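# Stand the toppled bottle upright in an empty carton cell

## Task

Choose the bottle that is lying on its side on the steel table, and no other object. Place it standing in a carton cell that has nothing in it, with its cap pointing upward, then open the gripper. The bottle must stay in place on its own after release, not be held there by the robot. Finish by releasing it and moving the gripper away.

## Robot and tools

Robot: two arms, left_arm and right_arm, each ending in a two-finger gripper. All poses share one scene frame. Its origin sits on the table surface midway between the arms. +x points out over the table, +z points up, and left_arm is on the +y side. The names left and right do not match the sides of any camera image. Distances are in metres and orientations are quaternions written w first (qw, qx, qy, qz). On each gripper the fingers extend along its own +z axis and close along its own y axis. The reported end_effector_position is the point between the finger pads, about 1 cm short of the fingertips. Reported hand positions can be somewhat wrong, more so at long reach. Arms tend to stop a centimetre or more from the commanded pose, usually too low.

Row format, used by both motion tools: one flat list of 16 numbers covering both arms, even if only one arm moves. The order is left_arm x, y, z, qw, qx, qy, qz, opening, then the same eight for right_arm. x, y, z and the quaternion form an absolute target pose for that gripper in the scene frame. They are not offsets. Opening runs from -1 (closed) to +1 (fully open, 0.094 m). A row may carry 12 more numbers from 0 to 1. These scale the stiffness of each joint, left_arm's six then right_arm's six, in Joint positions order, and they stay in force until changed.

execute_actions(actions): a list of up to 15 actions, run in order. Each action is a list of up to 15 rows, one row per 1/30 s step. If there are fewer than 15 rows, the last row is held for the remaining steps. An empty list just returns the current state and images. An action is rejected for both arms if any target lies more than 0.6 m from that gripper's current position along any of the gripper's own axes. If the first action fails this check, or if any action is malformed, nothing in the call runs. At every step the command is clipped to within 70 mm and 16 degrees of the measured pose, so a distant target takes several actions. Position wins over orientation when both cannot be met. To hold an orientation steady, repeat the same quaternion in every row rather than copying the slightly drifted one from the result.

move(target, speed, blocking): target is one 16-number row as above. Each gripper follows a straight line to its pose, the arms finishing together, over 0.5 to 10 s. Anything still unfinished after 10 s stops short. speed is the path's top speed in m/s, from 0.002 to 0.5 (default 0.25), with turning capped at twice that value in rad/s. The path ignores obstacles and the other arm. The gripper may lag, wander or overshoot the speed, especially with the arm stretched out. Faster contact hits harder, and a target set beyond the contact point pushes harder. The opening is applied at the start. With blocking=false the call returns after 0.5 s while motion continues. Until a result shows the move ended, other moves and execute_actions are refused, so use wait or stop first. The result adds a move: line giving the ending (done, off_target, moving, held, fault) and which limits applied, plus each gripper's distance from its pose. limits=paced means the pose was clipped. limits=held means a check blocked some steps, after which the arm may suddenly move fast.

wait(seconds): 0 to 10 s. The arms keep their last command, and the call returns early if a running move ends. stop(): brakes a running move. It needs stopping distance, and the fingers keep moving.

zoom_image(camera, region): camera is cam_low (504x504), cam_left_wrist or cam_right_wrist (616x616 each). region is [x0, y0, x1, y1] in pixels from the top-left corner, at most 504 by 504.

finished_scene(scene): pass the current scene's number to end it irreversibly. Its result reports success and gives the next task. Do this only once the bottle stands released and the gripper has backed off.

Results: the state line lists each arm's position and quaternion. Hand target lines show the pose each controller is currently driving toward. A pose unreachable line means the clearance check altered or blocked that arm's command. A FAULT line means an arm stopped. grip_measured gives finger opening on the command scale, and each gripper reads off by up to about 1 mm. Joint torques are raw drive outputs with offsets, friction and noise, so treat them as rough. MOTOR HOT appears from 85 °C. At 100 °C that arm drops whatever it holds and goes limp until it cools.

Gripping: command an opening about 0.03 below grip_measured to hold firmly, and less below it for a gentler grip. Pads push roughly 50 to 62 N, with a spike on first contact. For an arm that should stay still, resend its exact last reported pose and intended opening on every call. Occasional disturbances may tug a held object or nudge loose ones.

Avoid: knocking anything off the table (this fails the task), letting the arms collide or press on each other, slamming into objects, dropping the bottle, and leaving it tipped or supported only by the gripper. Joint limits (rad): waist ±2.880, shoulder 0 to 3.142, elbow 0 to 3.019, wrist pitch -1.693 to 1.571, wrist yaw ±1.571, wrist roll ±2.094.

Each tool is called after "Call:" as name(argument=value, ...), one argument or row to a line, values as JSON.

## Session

Call:
execute_actions(
  actions=[],
)

Scene clock: 0.00 s.
left_arm: end_effector_position=(+0.4025, +0.8124, +0.2151) grip_measured=+1.000 end_effector_quat_wxyz=(-0.333, +0.884, -0.320, -0.070) | right_arm: end_effector_position=(+0.3525, -0.3560, +0.1173) grip_measured=+1.000 end_effector_quat_wxyz=(-0.028, +0.485, +0.874, -0.031)
Joint positions: left_arm=[ 0.601  1.792  1.59  -0.774 -0.38  -1.52   0.094] | right_arm=[ 0.078  1.275  0.87  -1.243  0.03   0.969  0.094]
Joint velocities: left_arm=[ 0.005 -0.005 -0.007 -0.002 -0.037 -0.11   0.   ] | right_arm=[-0.015  0.005 -0.002 -0.002 -0.037 -0.081  0.   ]
Joint torques (N m, as the arm reports them, + toward a larger angle): no reading
Hand target (left_arm): +0.407, +0.817, +0.218; -0.337, +0.883, -0.318, -0.067
Hand target (right_arm): +0.359, -0.356, +0.122; -0.021, +0.485, +0.874, -0.027
Joint stiffness scale: left_arm=[1. 1. 1. 1. 1. 1.] | right_arm=[1. 1. 1. 1. 1. 1.]

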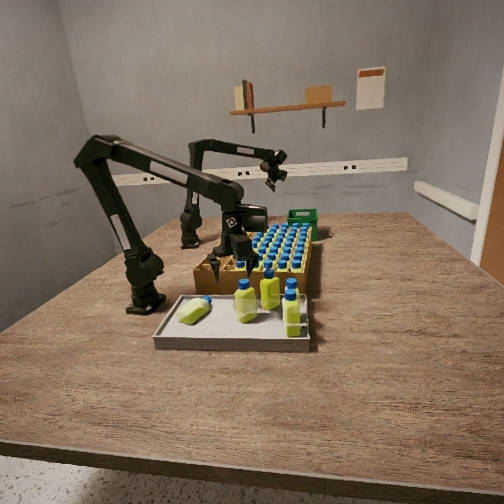

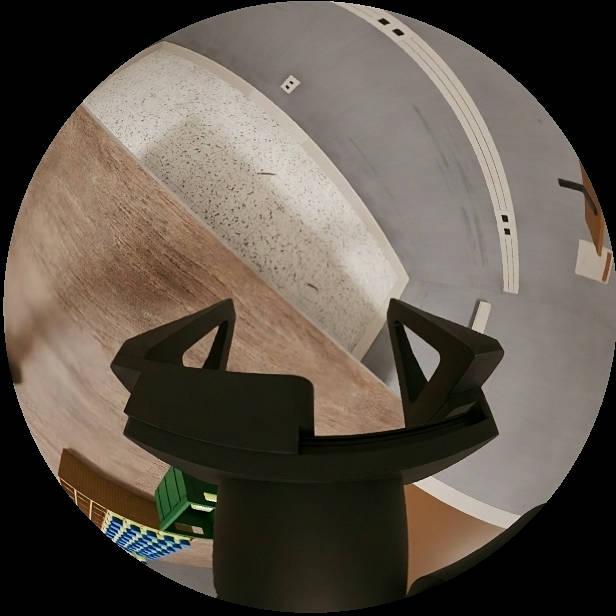

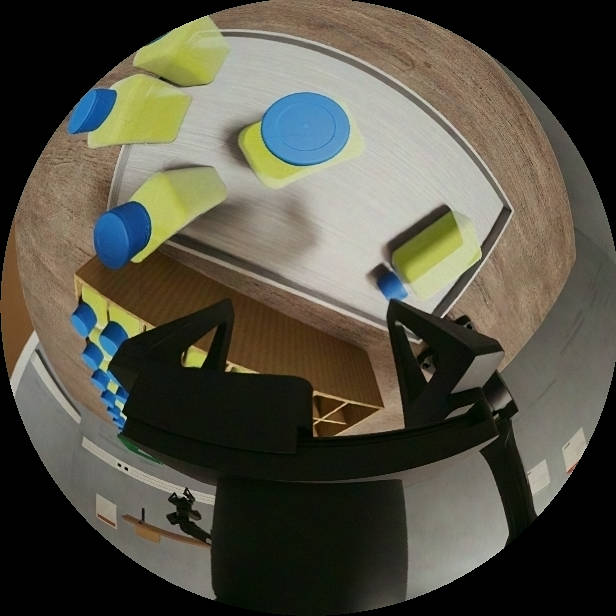

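Call:
move(
  target=[0.4025,0.8124,0.2151,-0.333,0.884,-0.32,-0.07,1,0.3,-0.35,0.2,0,0.26,0.966,0,1],
)

Call:
move(
  target=[0.4025,0.8124,0.2151,-0.333,0.884,-0.32,-0.07,1,0.2,-0.43,0.19,0,0,1,0,0.3],
)

Scene clock: 6.27 s.
left_arm: end_effector_position=(+0.4025, +0.8124, +0.2151) grip_measured=+1.000 end_effector_quat_wxyz=(-0.333, +0.884, -0.320, -0.070) | right_arm: end_effector_position=(+0.2962, -0.3490, +0.1879) grip_measured=+1.000 end_effector_quat_wxyz=(-0.009, +0.265, +0.964, -0.004)
Joint positions: left_arm=[ 0.601  1.792  1.59  -0.774 -0.38  -1.52   0.094] | right_arm=[ 0.078  1.012  0.87  -1.449  0.004  0.491  0.094]
Joint velocities: left_arm=[-0.005 -0.024  0.017 -0.002 -0.007 -0.051  0.   ] | right_arm=[-0.005  0.005 -0.007  0.017 -0.066 -0.066  0.   ]
Joint torques (N m, as the arm reports them, + toward a larger angle): left_arm=[  1.62 -18.32   9.82   1.1   -0.43   0.05] | right_arm=[-0.89 -4.57  9.54 -0.04  0.02 -0.16]
Hand target (left_arm): +0.402, +0.812, +0.215; -0.333, +0.884, -0.320, -0.070
Hand target (right_arm): +0.301, -0.351, +0.198; +0.000, +0.260, +0.966, -0.001
Off the commanded pose (left_arm): 0.000 m, 0 deg.
Off the commanded pose (right_arm): 0.013 m, 1 deg.
Joint stiffness scale: left_arm=[1. 1. 1. 1. 1. 1.] | right_arm=[1. 1. 1. 1. 1. 1.]
move: off_target (right_arm)

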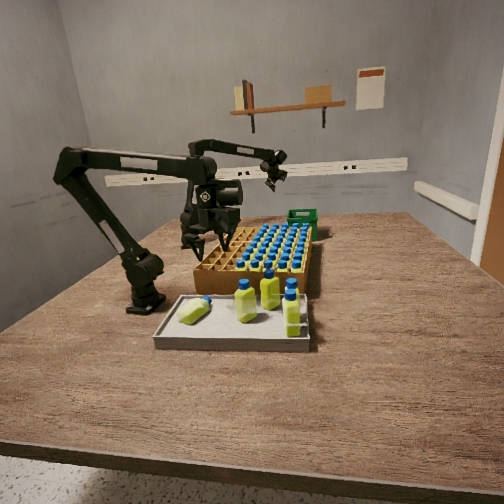

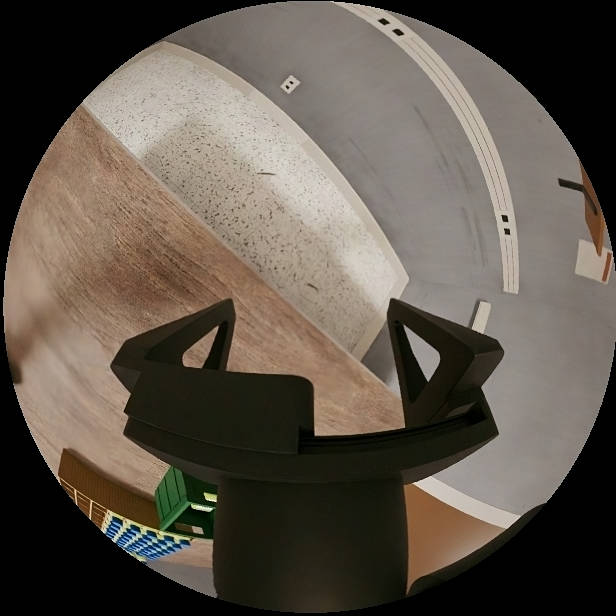

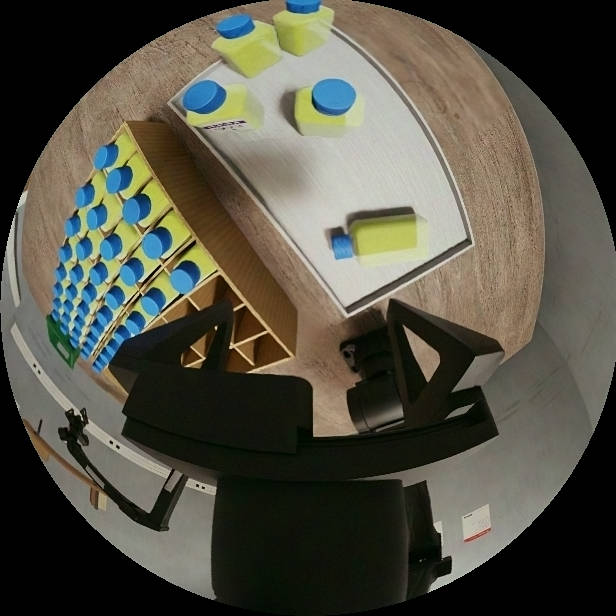

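Scene clock: 8.07 s.
left_arm: end_effector_position=(+0.4025, +0.8124, +0.2151) grip_measured=+1.000 end_effector_quat_wxyz=(-0.333, +0.884, -0.320, -0.070) | right_arm: end_effector_position=(+0.2102, -0.4296, +0.1930) grip_measured=+0.302 end_effector_quat_wxyz=(+0.009, +0.003, +1.000, -0.001)
Joint positions: left_arm=[ 0.601  1.792  1.59  -0.774 -0.38  -1.52   0.094] | right_arm=[-0.393  0.792  0.769 -1.531 -0.007 -0.509  0.061]
Joint velocities: left_arm=[-0.005 -0.015  0.007 -0.002 -0.007 -0.007  0.   ] | right_arm=[-0.015 -0.005 -0.012 -0.027 -0.066 -0.022 -0.   ]
Joint torques (N m, as the arm reports them, + toward a larger angle): left_arm=[  1.38 -18.45   9.87   1.16  -0.46   0.09] | right_arm=[-1.02 -2.47  7.1  -0.02 -0.01 -0.15]
Hand target (left_arm): +0.402, +0.812, +0.215; -0.333, +0.884, -0.320, -0.070
Hand target (right_arm): +0.204, -0.428, +0.189; +0.003, -0.000, +1.000, +0.004
Off the commanded pose (left_arm): 0.000 m, 0 deg.
Off the commanded pose (right_arm): 0.011 m, 1 deg.
Joint stiffness scale: left_arm=[1. 1. 1. 1. 1. 1.] | right_arm=[1. 1. 1. 1. 1. 1.]
move: off_target (right_arm)

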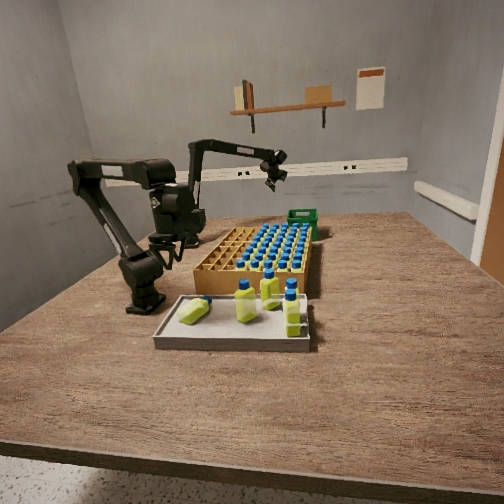

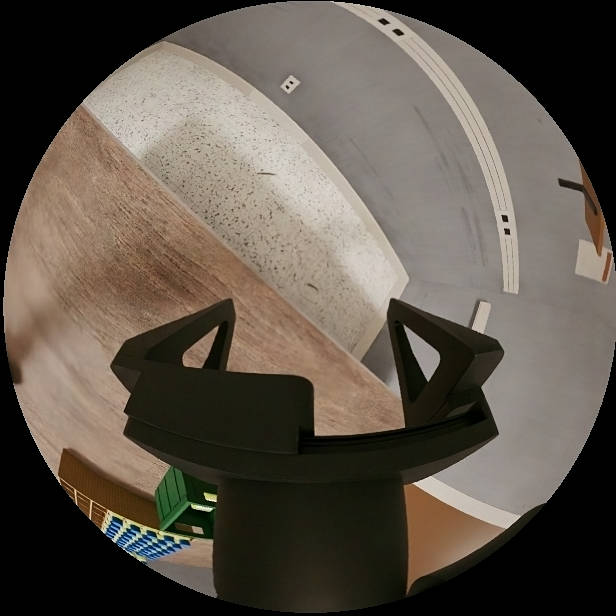

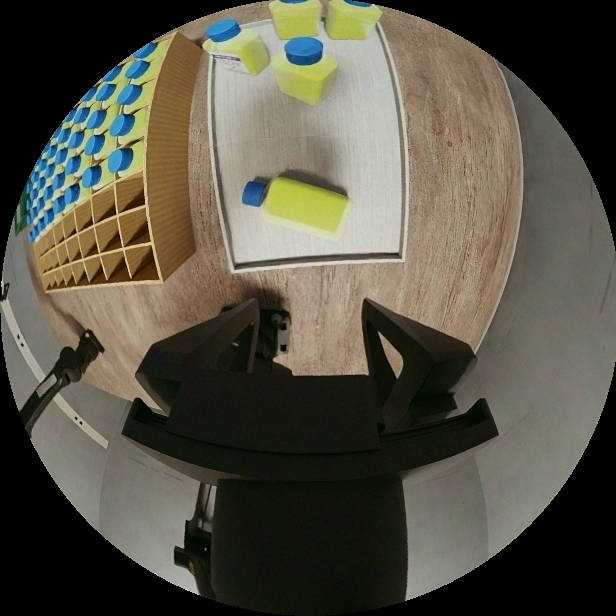

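Call:
move(
  target=[0.25,0.45,0.2,0,0.9,-0.43,0,1,0.262,-0.375,0.075,0,-0.588,0.809,0,0.3],
)

Scene clock: 15.33 s.
left_arm: end_effector_position=(+0.2524, +0.4538, +0.1960) grip_measured=+1.000 end_effector_quat_wxyz=(-0.006, +0.901, -0.434, +0.003) | right_arm: end_effector_position=(+0.2609, -0.3793, +0.0834) grip_measured=+0.302 end_effector_quat_wxyz=(+0.003, -0.575, +0.818, -0.006)
Joint positions: left_arm=[ 0.366  1.185  1.014 -1.387 -0.001 -1.669  0.094] | right_arm=[-0.067  0.981  0.567 -1.143  0.004 -1.415  0.061]
Joint velocities: left_arm=[-0.005  0.005  0.002 -0.007  0.022 -0.022  0.   ] | right_arm=[-0.015 -0.015 -0.007  0.007  0.007 -0.081  0.   ]
Joint torques (N m, as the arm reports them, + toward a larger angle): left_arm=[ 0.69 -6.59  8.89 -0.57 -0.05 -0.1 ] | right_arm=[ 0.79 -1.86  6.06  0.82  0.04 -0.15]
Hand target (left_arm): +0.250, +0.450, +0.196; +0.000, +0.902, -0.431, +0.001
Hand target (right_arm): +0.258, -0.376, +0.076; -0.003, -0.588, +0.809, -0.001
Off the commanded pose (left_arm): 0.006 m, 1 deg.
Off the commanded pose (right_arm): 0.010 m, 2 deg.
Joint stiffness scale: left_arm=[1. 1. 1. 1. 1. 1.] | right_arm=[1. 1. 1. 1. 1. 1.]
move: done

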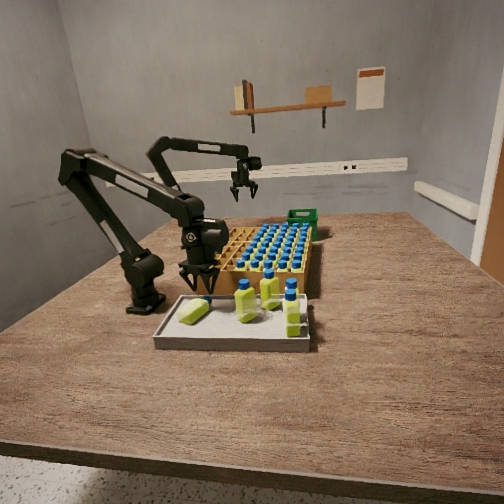

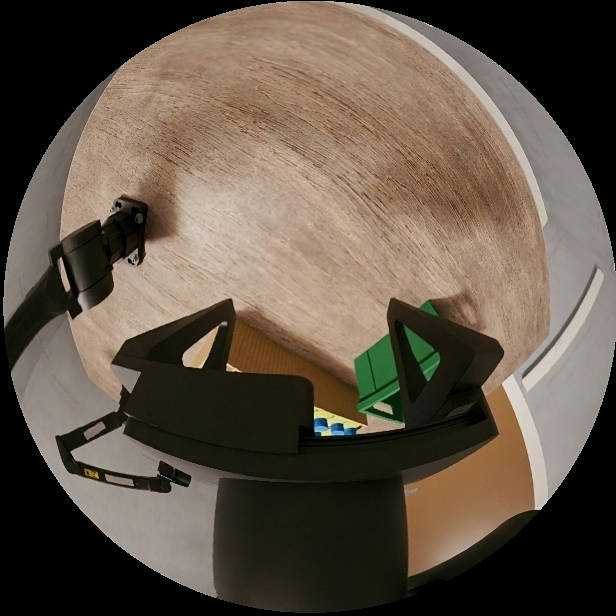

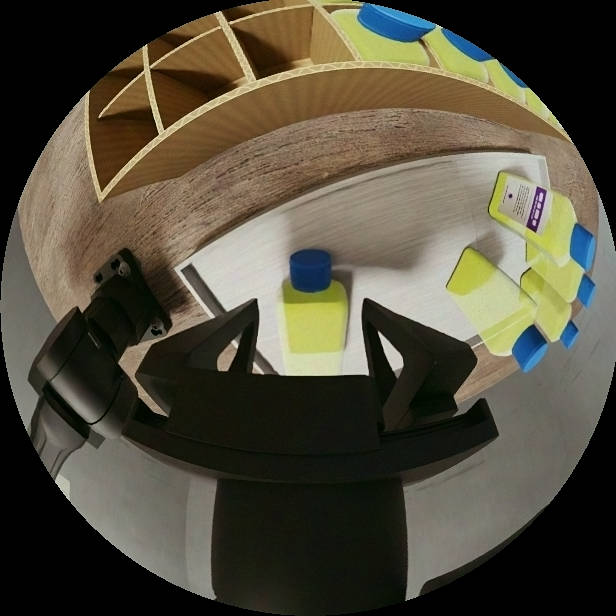

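Call:
move(
  target=[0.2524,0.4538,0.196,-0.006,0.901,-0.434,0.003,1,0.263,-0.374,0.024,0,-0.58,0.815,0,0.3],
  speed=0.08,
)

Scene clock: 18.10 s.
left_arm: end_effector_position=(+0.2524, +0.4538, +0.1960) grip_measured=+1.000 end_effector_quat_wxyz=(-0.006, +0.901, -0.434, +0.003) | right_arm: end_effector_position=(+0.2645, -0.3782, +0.0327) grip_measured=+0.302 end_effector_quat_wxyz=(+0.004, -0.579, +0.815, -0.006)
Joint positions: left_arm=[ 0.366  1.185  1.014 -1.387 -0.001 -1.669  0.094] | right_arm=[-0.06   1.093  0.481 -0.945  0.003 -1.418  0.061]
Joint velocities: left_arm=[-0.015 -0.015  0.012  0.002 -0.007 -0.022  0.   ] | right_arm=[ 0.005 -0.005  0.012  0.002 -0.007 -0.007 -0.001]
Joint torques (N m, as the arm reports them, + toward a larger angle): left_arm=[ 1.22 -7.18  9.08  0.01 -0.17  0.02] | right_arm=[ 0.19 -2.86  5.71  1.17 -0.13  0.19]
Hand target (left_arm): +0.252, +0.454, +0.196; -0.006, +0.901, -0.434, +0.003
Hand target (right_arm): +0.262, -0.374, +0.025; -0.000, -0.580, +0.815, +0.000
Off the commanded pose (left_arm): 0.000 m, 0 deg.
Off the commanded pose (right_arm): 0.010 m, 1 deg.
Joint stiffness scale: left_arm=[1. 1. 1. 1. 1. 1.] | right_arm=[1. 1. 1. 1. 1. 1.]
move: done

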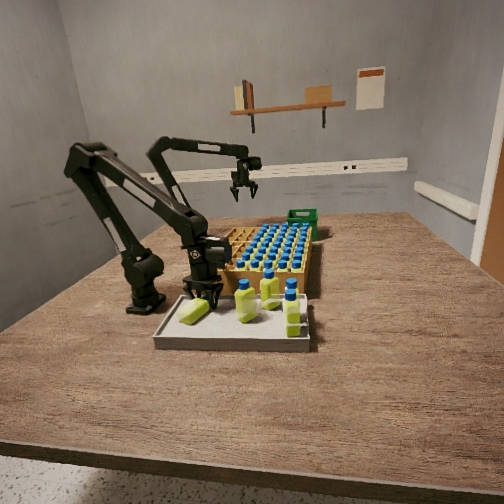

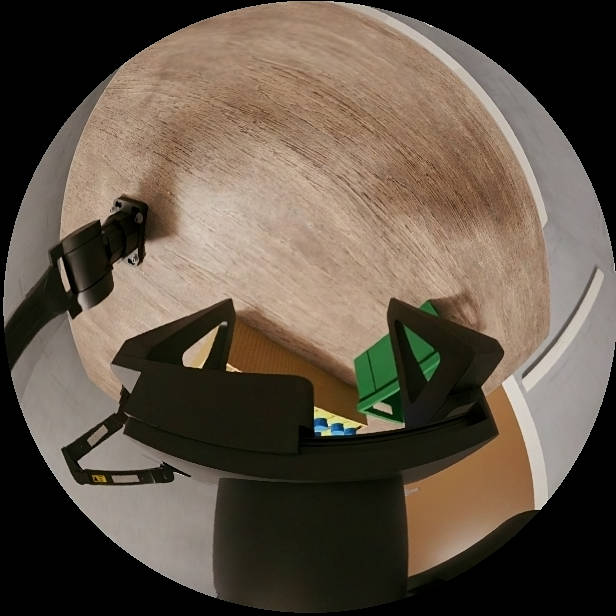

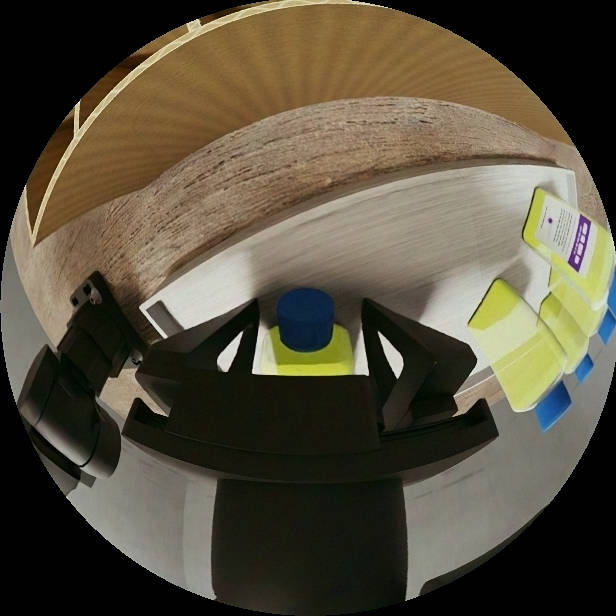

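Call:
execute_actions(
  actions=[
    [[0.2524,0.4538,0.196,-0.006,0.901,-0.434,0.003,1,0.259,-0.372,0.018,0,-0.58,0.815,0,0.1]],
    [[0.2524,0.4538,0.196,-0.006,0.901,-0.434,0.003,1,0.259,-0.372,0.018,0,-0.58,0.815,0,-0.47]],
    [[0.2524,0.4538,0.196,-0.006,0.901,-0.434,0.003,1,0.259,-0.372,0.018,0,-0.58,0.815,0,-0.47]],
  ],
)

Scene clock: 22.30 s.
left_arm: end_effector_position=(+0.2524, +0.4538, +0.1960) grip_measured=+1.000 end_effector_quat_wxyz=(-0.006, +0.901, -0.434, +0.003) | right_arm: end_effector_position=(+0.2665, -0.3764, +0.0320) grip_measured=-0.449 end_effector_quat_wxyz=(+0.008, -0.579, +0.815, -0.008)
Joint positions: left_arm=[ 0.366  1.185  1.014 -1.387 -0.001 -1.669  0.094] | right_arm=[-0.053  1.093  0.478 -0.934 -0.001 -1.412  0.026]
Joint velocities: left_arm=[-0.005  0.005 -0.017  0.002 -0.007 -0.037  0.   ] | right_arm=[-0.024 -0.005  0.002 -0.012 -0.066  0.066  0.001]
Joint torques (N m, as the arm reports them, + toward a larger angle): left_arm=[ 1.34 -6.61  9.08 -0.08 -0.2   0.04] | right_arm=[ 1.18 -2.22  4.36  1.45  0.04  0.09]
Hand target (left_arm): +0.252, +0.454, +0.196; -0.006, +0.901, -0.434, +0.003
Hand target (right_arm): +0.258, -0.372, +0.019; -0.000, -0.580, +0.815, +0.000
Off the commanded pose (left_arm): 0.000 m, 0 deg.
Off the commanded pose (right_arm): 0.017 m, 1 deg.
Joint stiffness scale: left_arm=[1. 1. 1. 1. 1. 1.] | right_arm=[1. 1. 1. 1. 1. 1.]

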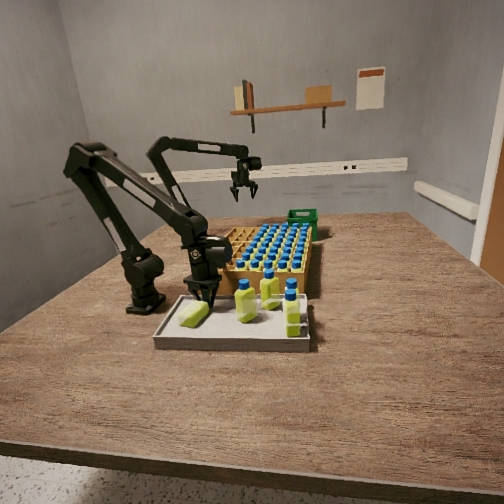

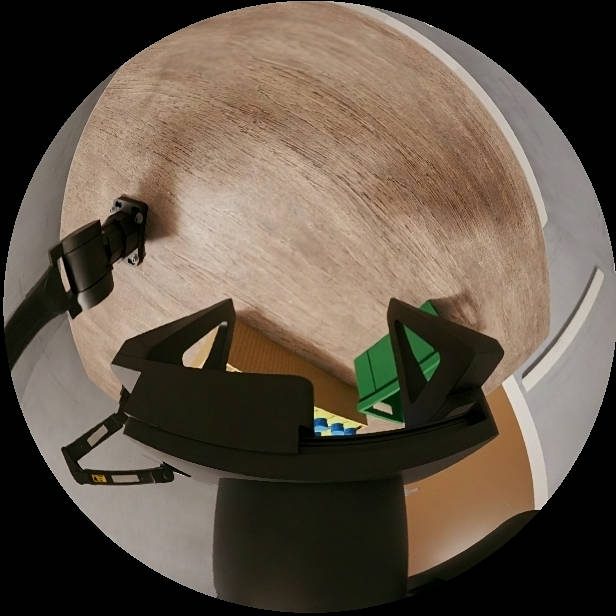

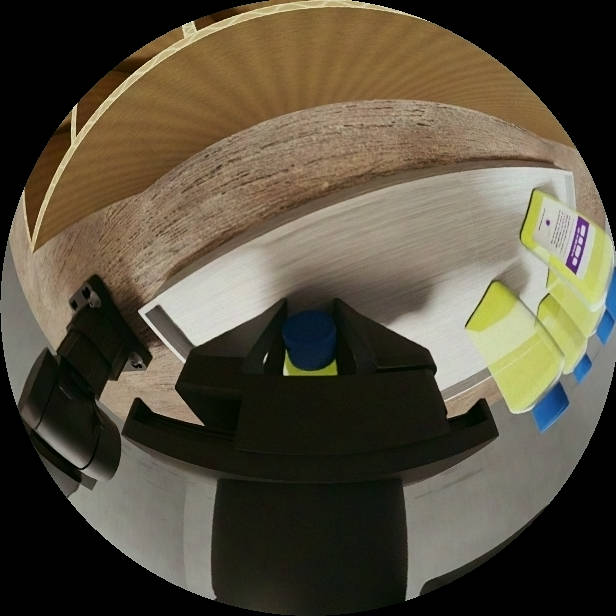

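Call:
move(
  target=[0.2524,0.4538,0.196,-0.006,0.901,-0.434,0.003,1,0.262,-0.395,0.17,0,-0.58,0.815,0,-0.485],
  speed=0.1,
)

Call:
zoom_image(
  camera="cam_low",
  region=[120,170,300,350],
)

Scene clock: 27.60 s.
left_arm: end_effector_position=(+0.2524, +0.4538, +0.1960) grip_measured=+1.000 end_effector_quat_wxyz=(-0.006, +0.901, -0.434, +0.003) | right_arm: end_effector_position=(+0.2499, -0.3878, +0.1459) grip_measured=-0.450 end_effector_quat_wxyz=(-0.018, -0.578, +0.815, +0.022)
Joint positions: left_arm=[ 0.366  1.185  1.014 -1.387 -0.001 -1.669  0.094] | right_arm=[-0.121  0.941  0.716 -1.404 -0.001 -1.477  0.026]
Joint velocities: left_arm=[-0.005  0.005  0.002  0.002 -0.022 -0.051  0.   ] | right_arm=[-0.005  0.005 -0.007 -0.012 -0.007 -0.037  0.   ]
Joint torques (N m, as the arm reports them, + toward a larger angle): left_arm=[ 1.23 -6.98  9.08 -0.08 -0.19 -0.02] | right_arm=[-2.08 -3.87 11.17 -0.15 -0.02 -0.12]
Hand target (left_arm): +0.252, +0.454, +0.196; -0.006, +0.901, -0.434, +0.003
Hand target (right_arm): +0.263, -0.394, +0.169; +0.000, -0.580, +0.815, +0.000
Off the commanded pose (left_arm): 0.000 m, 0 deg.
Off the commanded pose (right_arm): 0.028 m, 3 deg.
Joint stiffness scale: left_arm=[1. 1. 1. 1. 1. 1.] | right_arm=[1. 1. 1. 1. 1. 1.]
move: off_target (right_arm)

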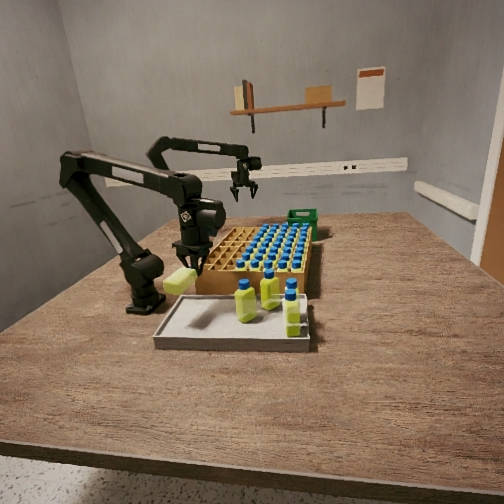

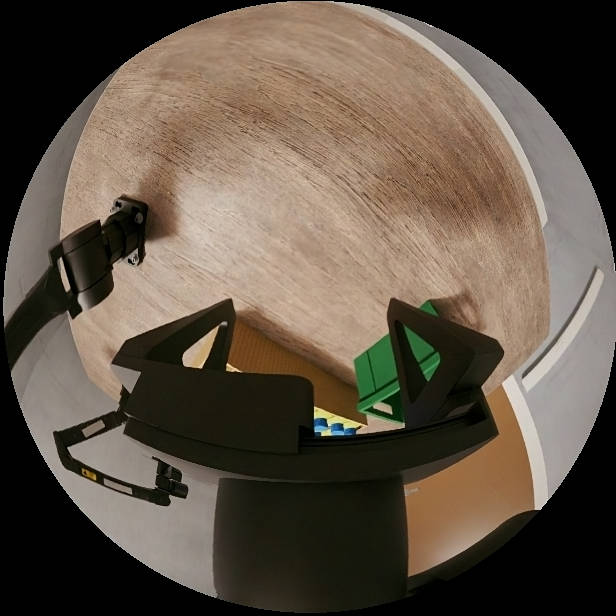

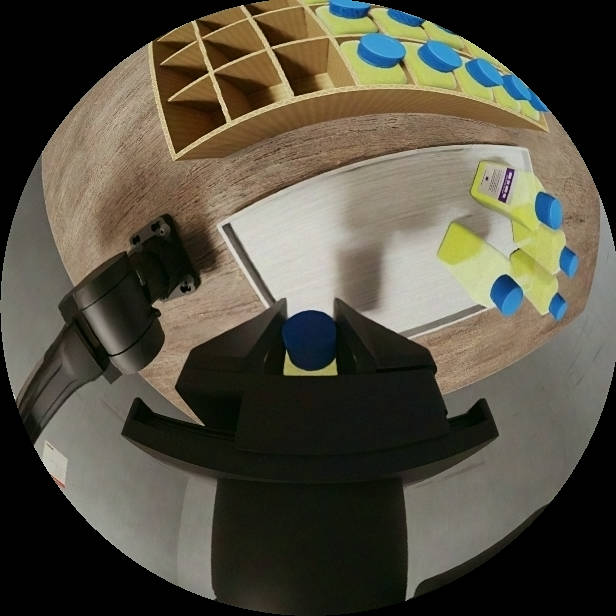

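Region (120, 170, 300, 350) of cam_low's 504x504 image, scaled by 2.800, with more detail than that image has.

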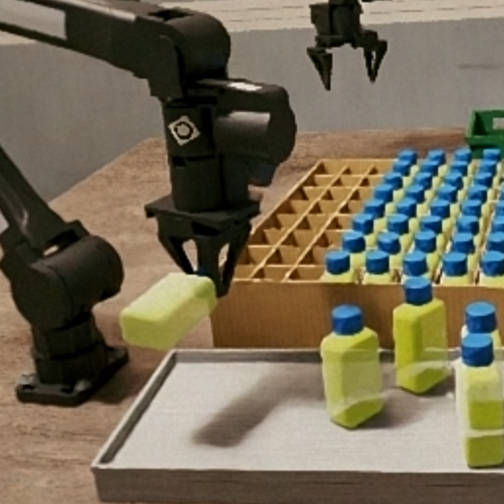

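Call:
execute_actions(
  actions=[
    [[0.2524,0.4538,0.196,-0.006,0.901,-0.434,0.003,1,0.262,-0.395,0.16,0,-0.58,0.815,0,-0.468]],
    [[0.2524,0.4538,0.196,-0.006,0.901,-0.434,0.003,1,0.262,-0.395,0.16,0,-0.58,0.815,0,-0.46]],
    [[0.2524,0.4538,0.196,-0.006,0.901,-0.434,0.003,1,0.262,-0.395,0.16,0,-0.58,0.815,0,-0.46]],
  ],
)

Scene clock: 33.20 s.
left_arm: end_effector_position=(+0.2524, +0.4538, +0.1960) grip_measured=+1.000 end_effector_quat_wxyz=(-0.006, +0.901, -0.434, +0.003) | right_arm: end_effector_position=(+0.2509, -0.3881, +0.1459) grip_measured=-0.447 end_effector_quat_wxyz=(-0.017, -0.579, +0.815, +0.021)
Joint positions: left_arm=[ 0.366  1.185  1.014 -1.387 -0.001 -1.669  0.094] | right_arm=[-0.121  0.941  0.716 -1.399 -0.001 -1.479  0.026]
Joint velocities: left_arm=[ 0.005  0.005  0.007 -0.012 -0.022 -0.081  0.   ] | right_arm=[-0.015 -0.015  0.017  0.012  0.051 -0.051  0.001]
Joint torques (N m, as the arm reports them, + toward a larger angle): left_arm=[ 1.14 -6.65  9.07  0.02 -0.19  0.01] | right_arm=[-0.9  -4.18  9.6   0.6   0.09 -0.17]
Hand target (left_arm): +0.252, +0.454, +0.196; -0.006, +0.901, -0.434, +0.003
Hand target (right_arm): +0.262, -0.395, +0.160; -0.001, -0.580, +0.815, -0.001
Off the commanded pose (left_arm): 0.000 m, 0 deg.
Off the commanded pose (right_arm): 0.019 m, 3 deg.
Joint stiffness scale: left_arm=[1. 1. 1. 1. 1. 1.] | right_arm=[1. 1. 1. 1. 1. 1.]

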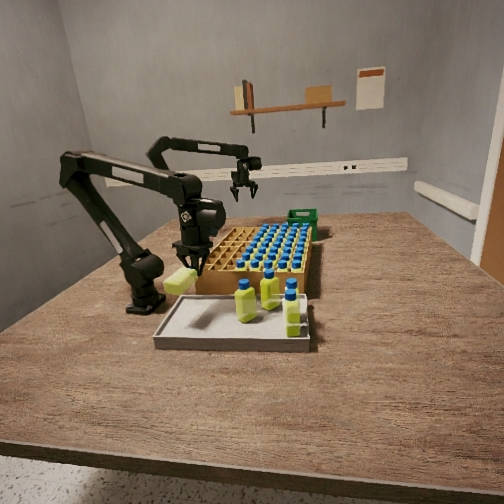

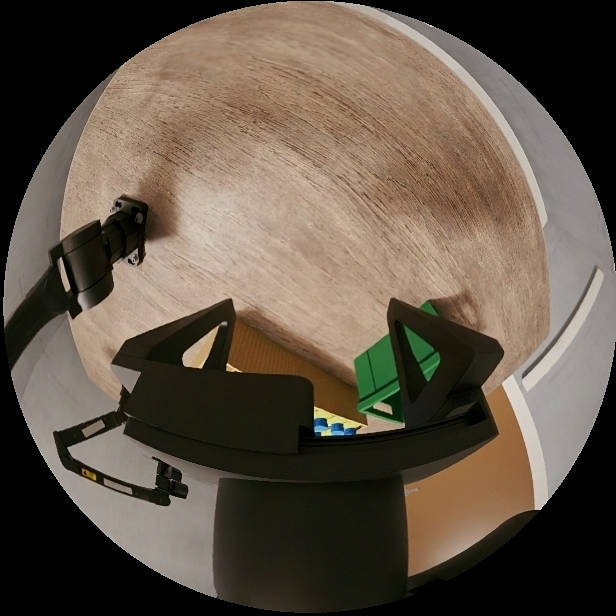

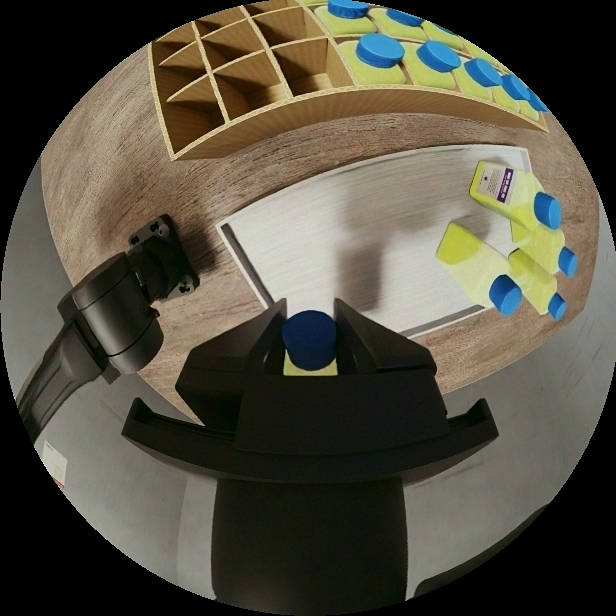

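Call:
move(
  target=[0.2524,0.4538,0.196,-0.006,0.901,-0.434,0.003,1,0.29,-0.36,0.28,0.5,0,0.866,0,-0.485],
)

Call:
zoom_image(
  camera="cam_low",
  region=[130,130,310,310],
)

Scene clock: 39.73 s.
left_arm: end_effector_position=(+0.2524, +0.4538, +0.1960) grip_measured=+1.000 end_effector_quat_wxyz=(-0.006, +0.901, -0.434, +0.003) | right_arm: end_effector_position=(+0.2937, -0.3639, +0.2690) grip_measured=-0.451 end_effector_quat_wxyz=(+0.485, -0.004, +0.875, -0.012)
Joint positions: left_arm=[ 0.366  1.185  1.014 -1.387 -0.001 -1.669  0.094] | right_arm=[-0.105  0.274  0.543 -0.838 -0.176 -0.141  0.026]
Joint velocities: left_arm=[-0.044  0.005  0.002 -0.007 -0.037 -0.037  0.   ] | right_arm=[-0.015 -0.015 -0.012 -0.012 -0.051  0.022 -0.   ]
Joint torques (N m, as the arm reports them, + toward a larger angle): left_arm=[ 1.28 -6.95  9.09 -0.02 -0.19 -0.01] | right_arm=[0.18 1.17 8.14 2.54 0.08 0.14]
Hand target (left_arm): +0.252, +0.454, +0.196; -0.006, +0.901, -0.434, +0.003
Hand target (right_arm): +0.295, -0.361, +0.274; +0.499, -0.004, +0.866, -0.009
Off the commanded pose (left_arm): 0.000 m, 0 deg.
Off the commanded pose (right_arm): 0.012 m, 3 deg.
Joint stiffness scale: left_arm=[1. 1. 1. 1. 1. 1.] | right_arm=[1. 1. 1. 1. 1. 1.]
move: off_target (right_arm)

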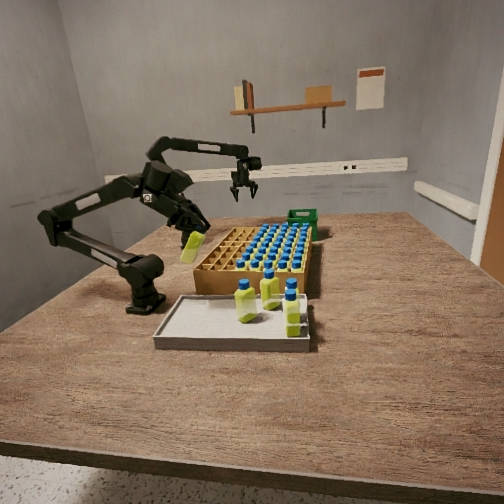

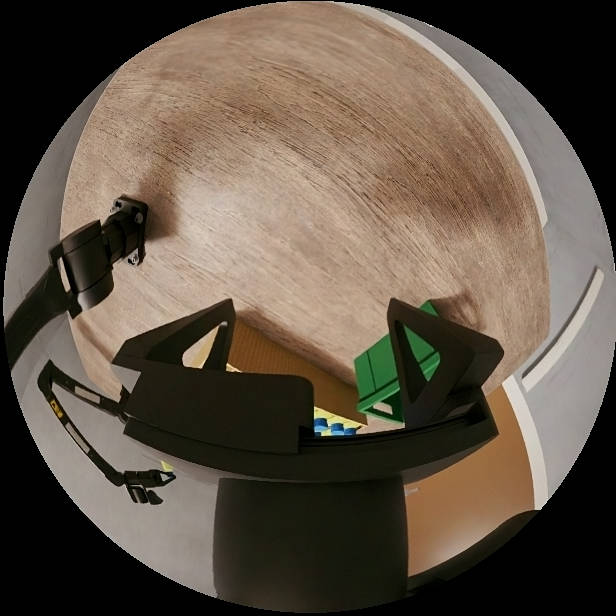

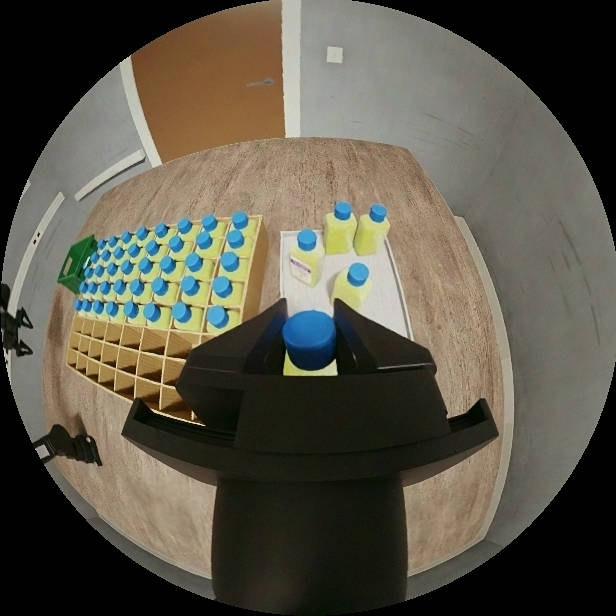

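Region (130, 130, 310, 310) of cam_low's 504x504 image, scaled by 2.800, with more detail than that image has.

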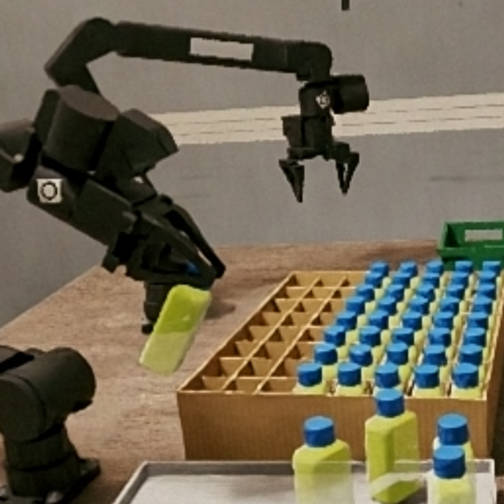

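Call:
move(
  target=[0.2524,0.4538,0.196,-0.006,0.901,-0.434,0.003,1,0.29,-0.49,0.15,0.575,0.3,0.724,-0.238,-0.485],
  speed=0.15,
)

Call:
zoom_image(
  camera="cam_low",
  region=[110,190,310,360],
)

Scene clock: 48.00 s.
left_arm: end_effector_position=(+0.2524, +0.4538, +0.1960) grip_measured=+1.000 end_effector_quat_wxyz=(-0.006, +0.901, -0.434, +0.003) | right_arm: end_effector_position=(+0.2937, -0.4862, +0.1485) grip_measured=-0.451 end_effector_quat_wxyz=(+0.563, +0.288, +0.736, -0.240)
Joint positions: left_arm=[ 0.366  1.185  1.014 -1.387 -0.001 -1.669  0.094] | right_arm=[-0.121  0.443  0.064  0.088  0.514  0.117  0.026]
Joint velocities: left_arm=[-0.005 -0.015  0.017 -0.007  0.066 -0.022  0.   ] | right_arm=[-0.024 -0.005 -0.002 -0.002  0.007  0.022 -0.001]
Joint torques (N m, as the arm reports them, + toward a larger angle): left_arm=[ 1.18 -7.2   9.11  0.08 -0.17  0.01] | right_arm=[-1.17  1.79  7.92  2.9   0.28  0.14]
Hand target (left_arm): +0.252, +0.454, +0.196; -0.006, +0.901, -0.434, +0.003
Hand target (right_arm): +0.292, -0.490, +0.150; +0.569, +0.300, +0.727, -0.240
Off the commanded pose (left_arm): 0.000 m, 0 deg.
Off the commanded pose (right_arm): 0.006 m, 2 deg.
Joint stiffness scale: left_arm=[1. 1. 1. 1. 1. 1.] | right_arm=[1. 1. 1. 1. 1. 1.]
move: done

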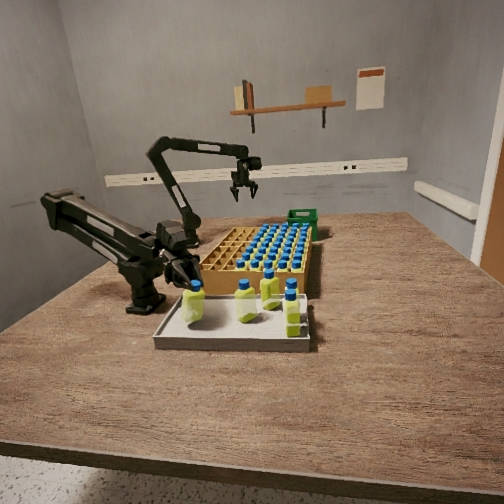

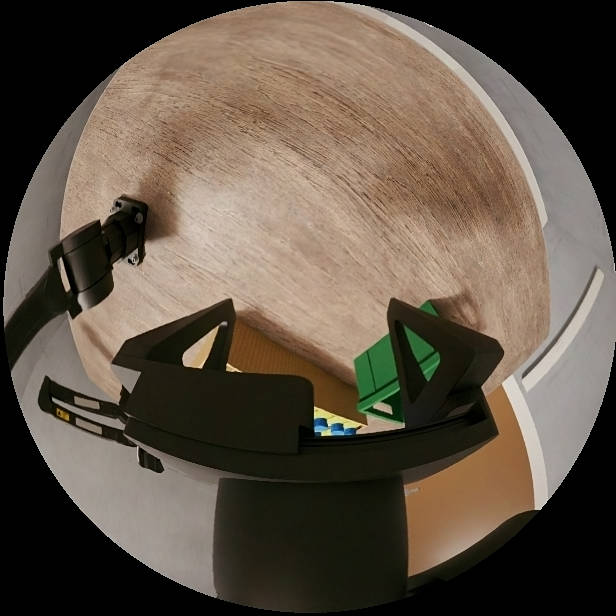

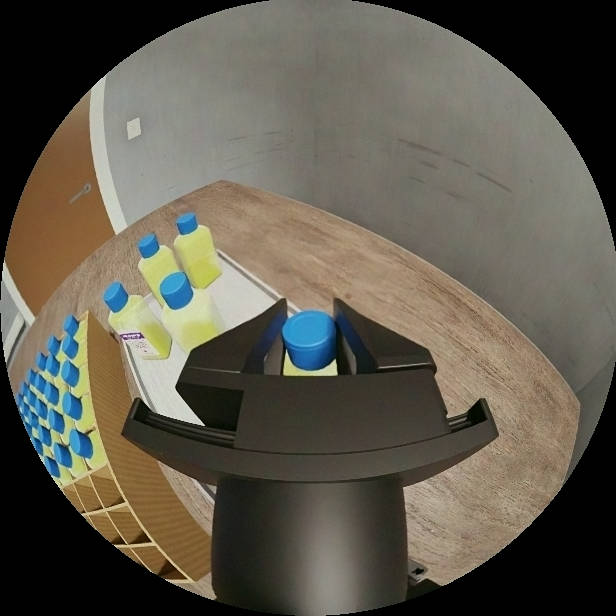

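Region (110, 190, 310, 360) of cam_low's 504x504 image, scaled by 2.520, with more detail than that image has; it fills the top 428 rows of this view, and the rest is white.

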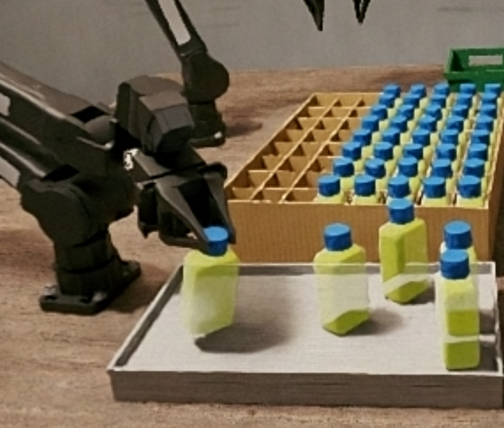

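Call:
move(
  target=[0.2524,0.4538,0.196,-0.006,0.901,-0.434,0.003,1,0.305,-0.51,0.122,0.575,0.3,0.724,-0.238,-0.485],
  speed=0.04,
)

Call:
zoom_image(
  camera="cam_low",
  region=[110,190,310,360],
)

Scene clock: 51.57 s.
left_arm: end_effector_position=(+0.2524, +0.4538, +0.1960) grip_measured=+1.000 end_effector_quat_wxyz=(-0.006, +0.901, -0.434, +0.003) | right_arm: end_effector_position=(+0.3104, -0.5074, +0.1336) grip_measured=-0.451 end_effector_quat_wxyz=(+0.584, +0.302, +0.718, -0.231)
Joint positions: left_arm=[ 0.366  1.185  1.014 -1.387 -0.001 -1.669  0.094] | right_arm=[-0.225  0.789  0.041  0.515  0.416  0.117  0.026]
Joint velocities: left_arm=[ 0.005  0.005  0.002 -0.007 -0.051  0.037  0.   ] | right_arm=[ 0.015  0.005 -0.002  0.002  0.007 -0.007 -0.   ]
Joint torques (N m, as the arm reports them, + toward a larger angle): left_arm=[ 1.15 -7.1   9.07 -0.04 -0.19  0.03] | right_arm=[-1.71  0.66  5.72  2.58  0.02 -0.12]
Hand target (left_arm): +0.252, +0.454, +0.196; -0.006, +0.901, -0.434, +0.003
Hand target (right_arm): +0.304, -0.509, +0.124; +0.574, +0.301, +0.724, -0.237
Off the commanded pose (left_arm): 0.000 m, 0 deg.
Off the commanded pose (right_arm): 0.013 m, 2 deg.
Joint stiffness scale: left_arm=[1. 1. 1. 1. 1. 1.] | right_arm=[1. 1. 1. 1. 1. 1.]
move: off_target (right_arm)

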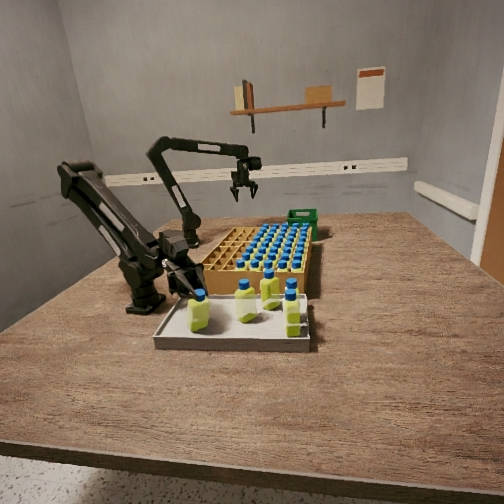

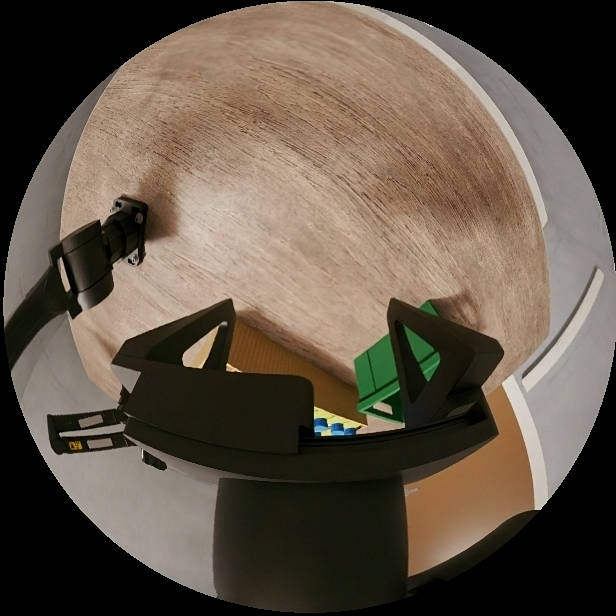

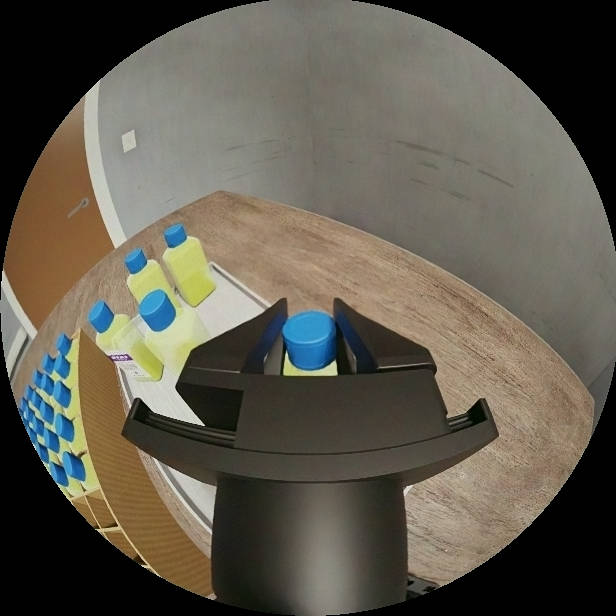

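Region (110, 190, 310, 360) of cam_low's 504x504 image, scaled by 2.520, with more detail than that image has; it fills the top 428 rows of this view, and the rest is white.

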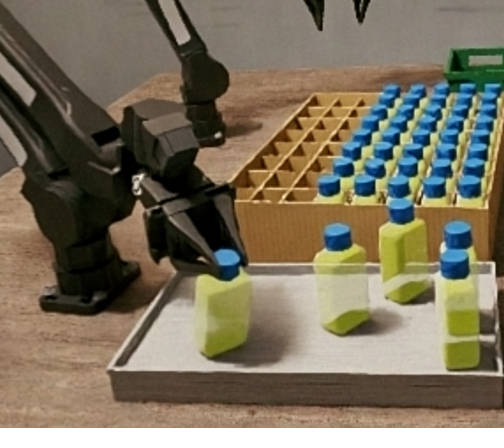

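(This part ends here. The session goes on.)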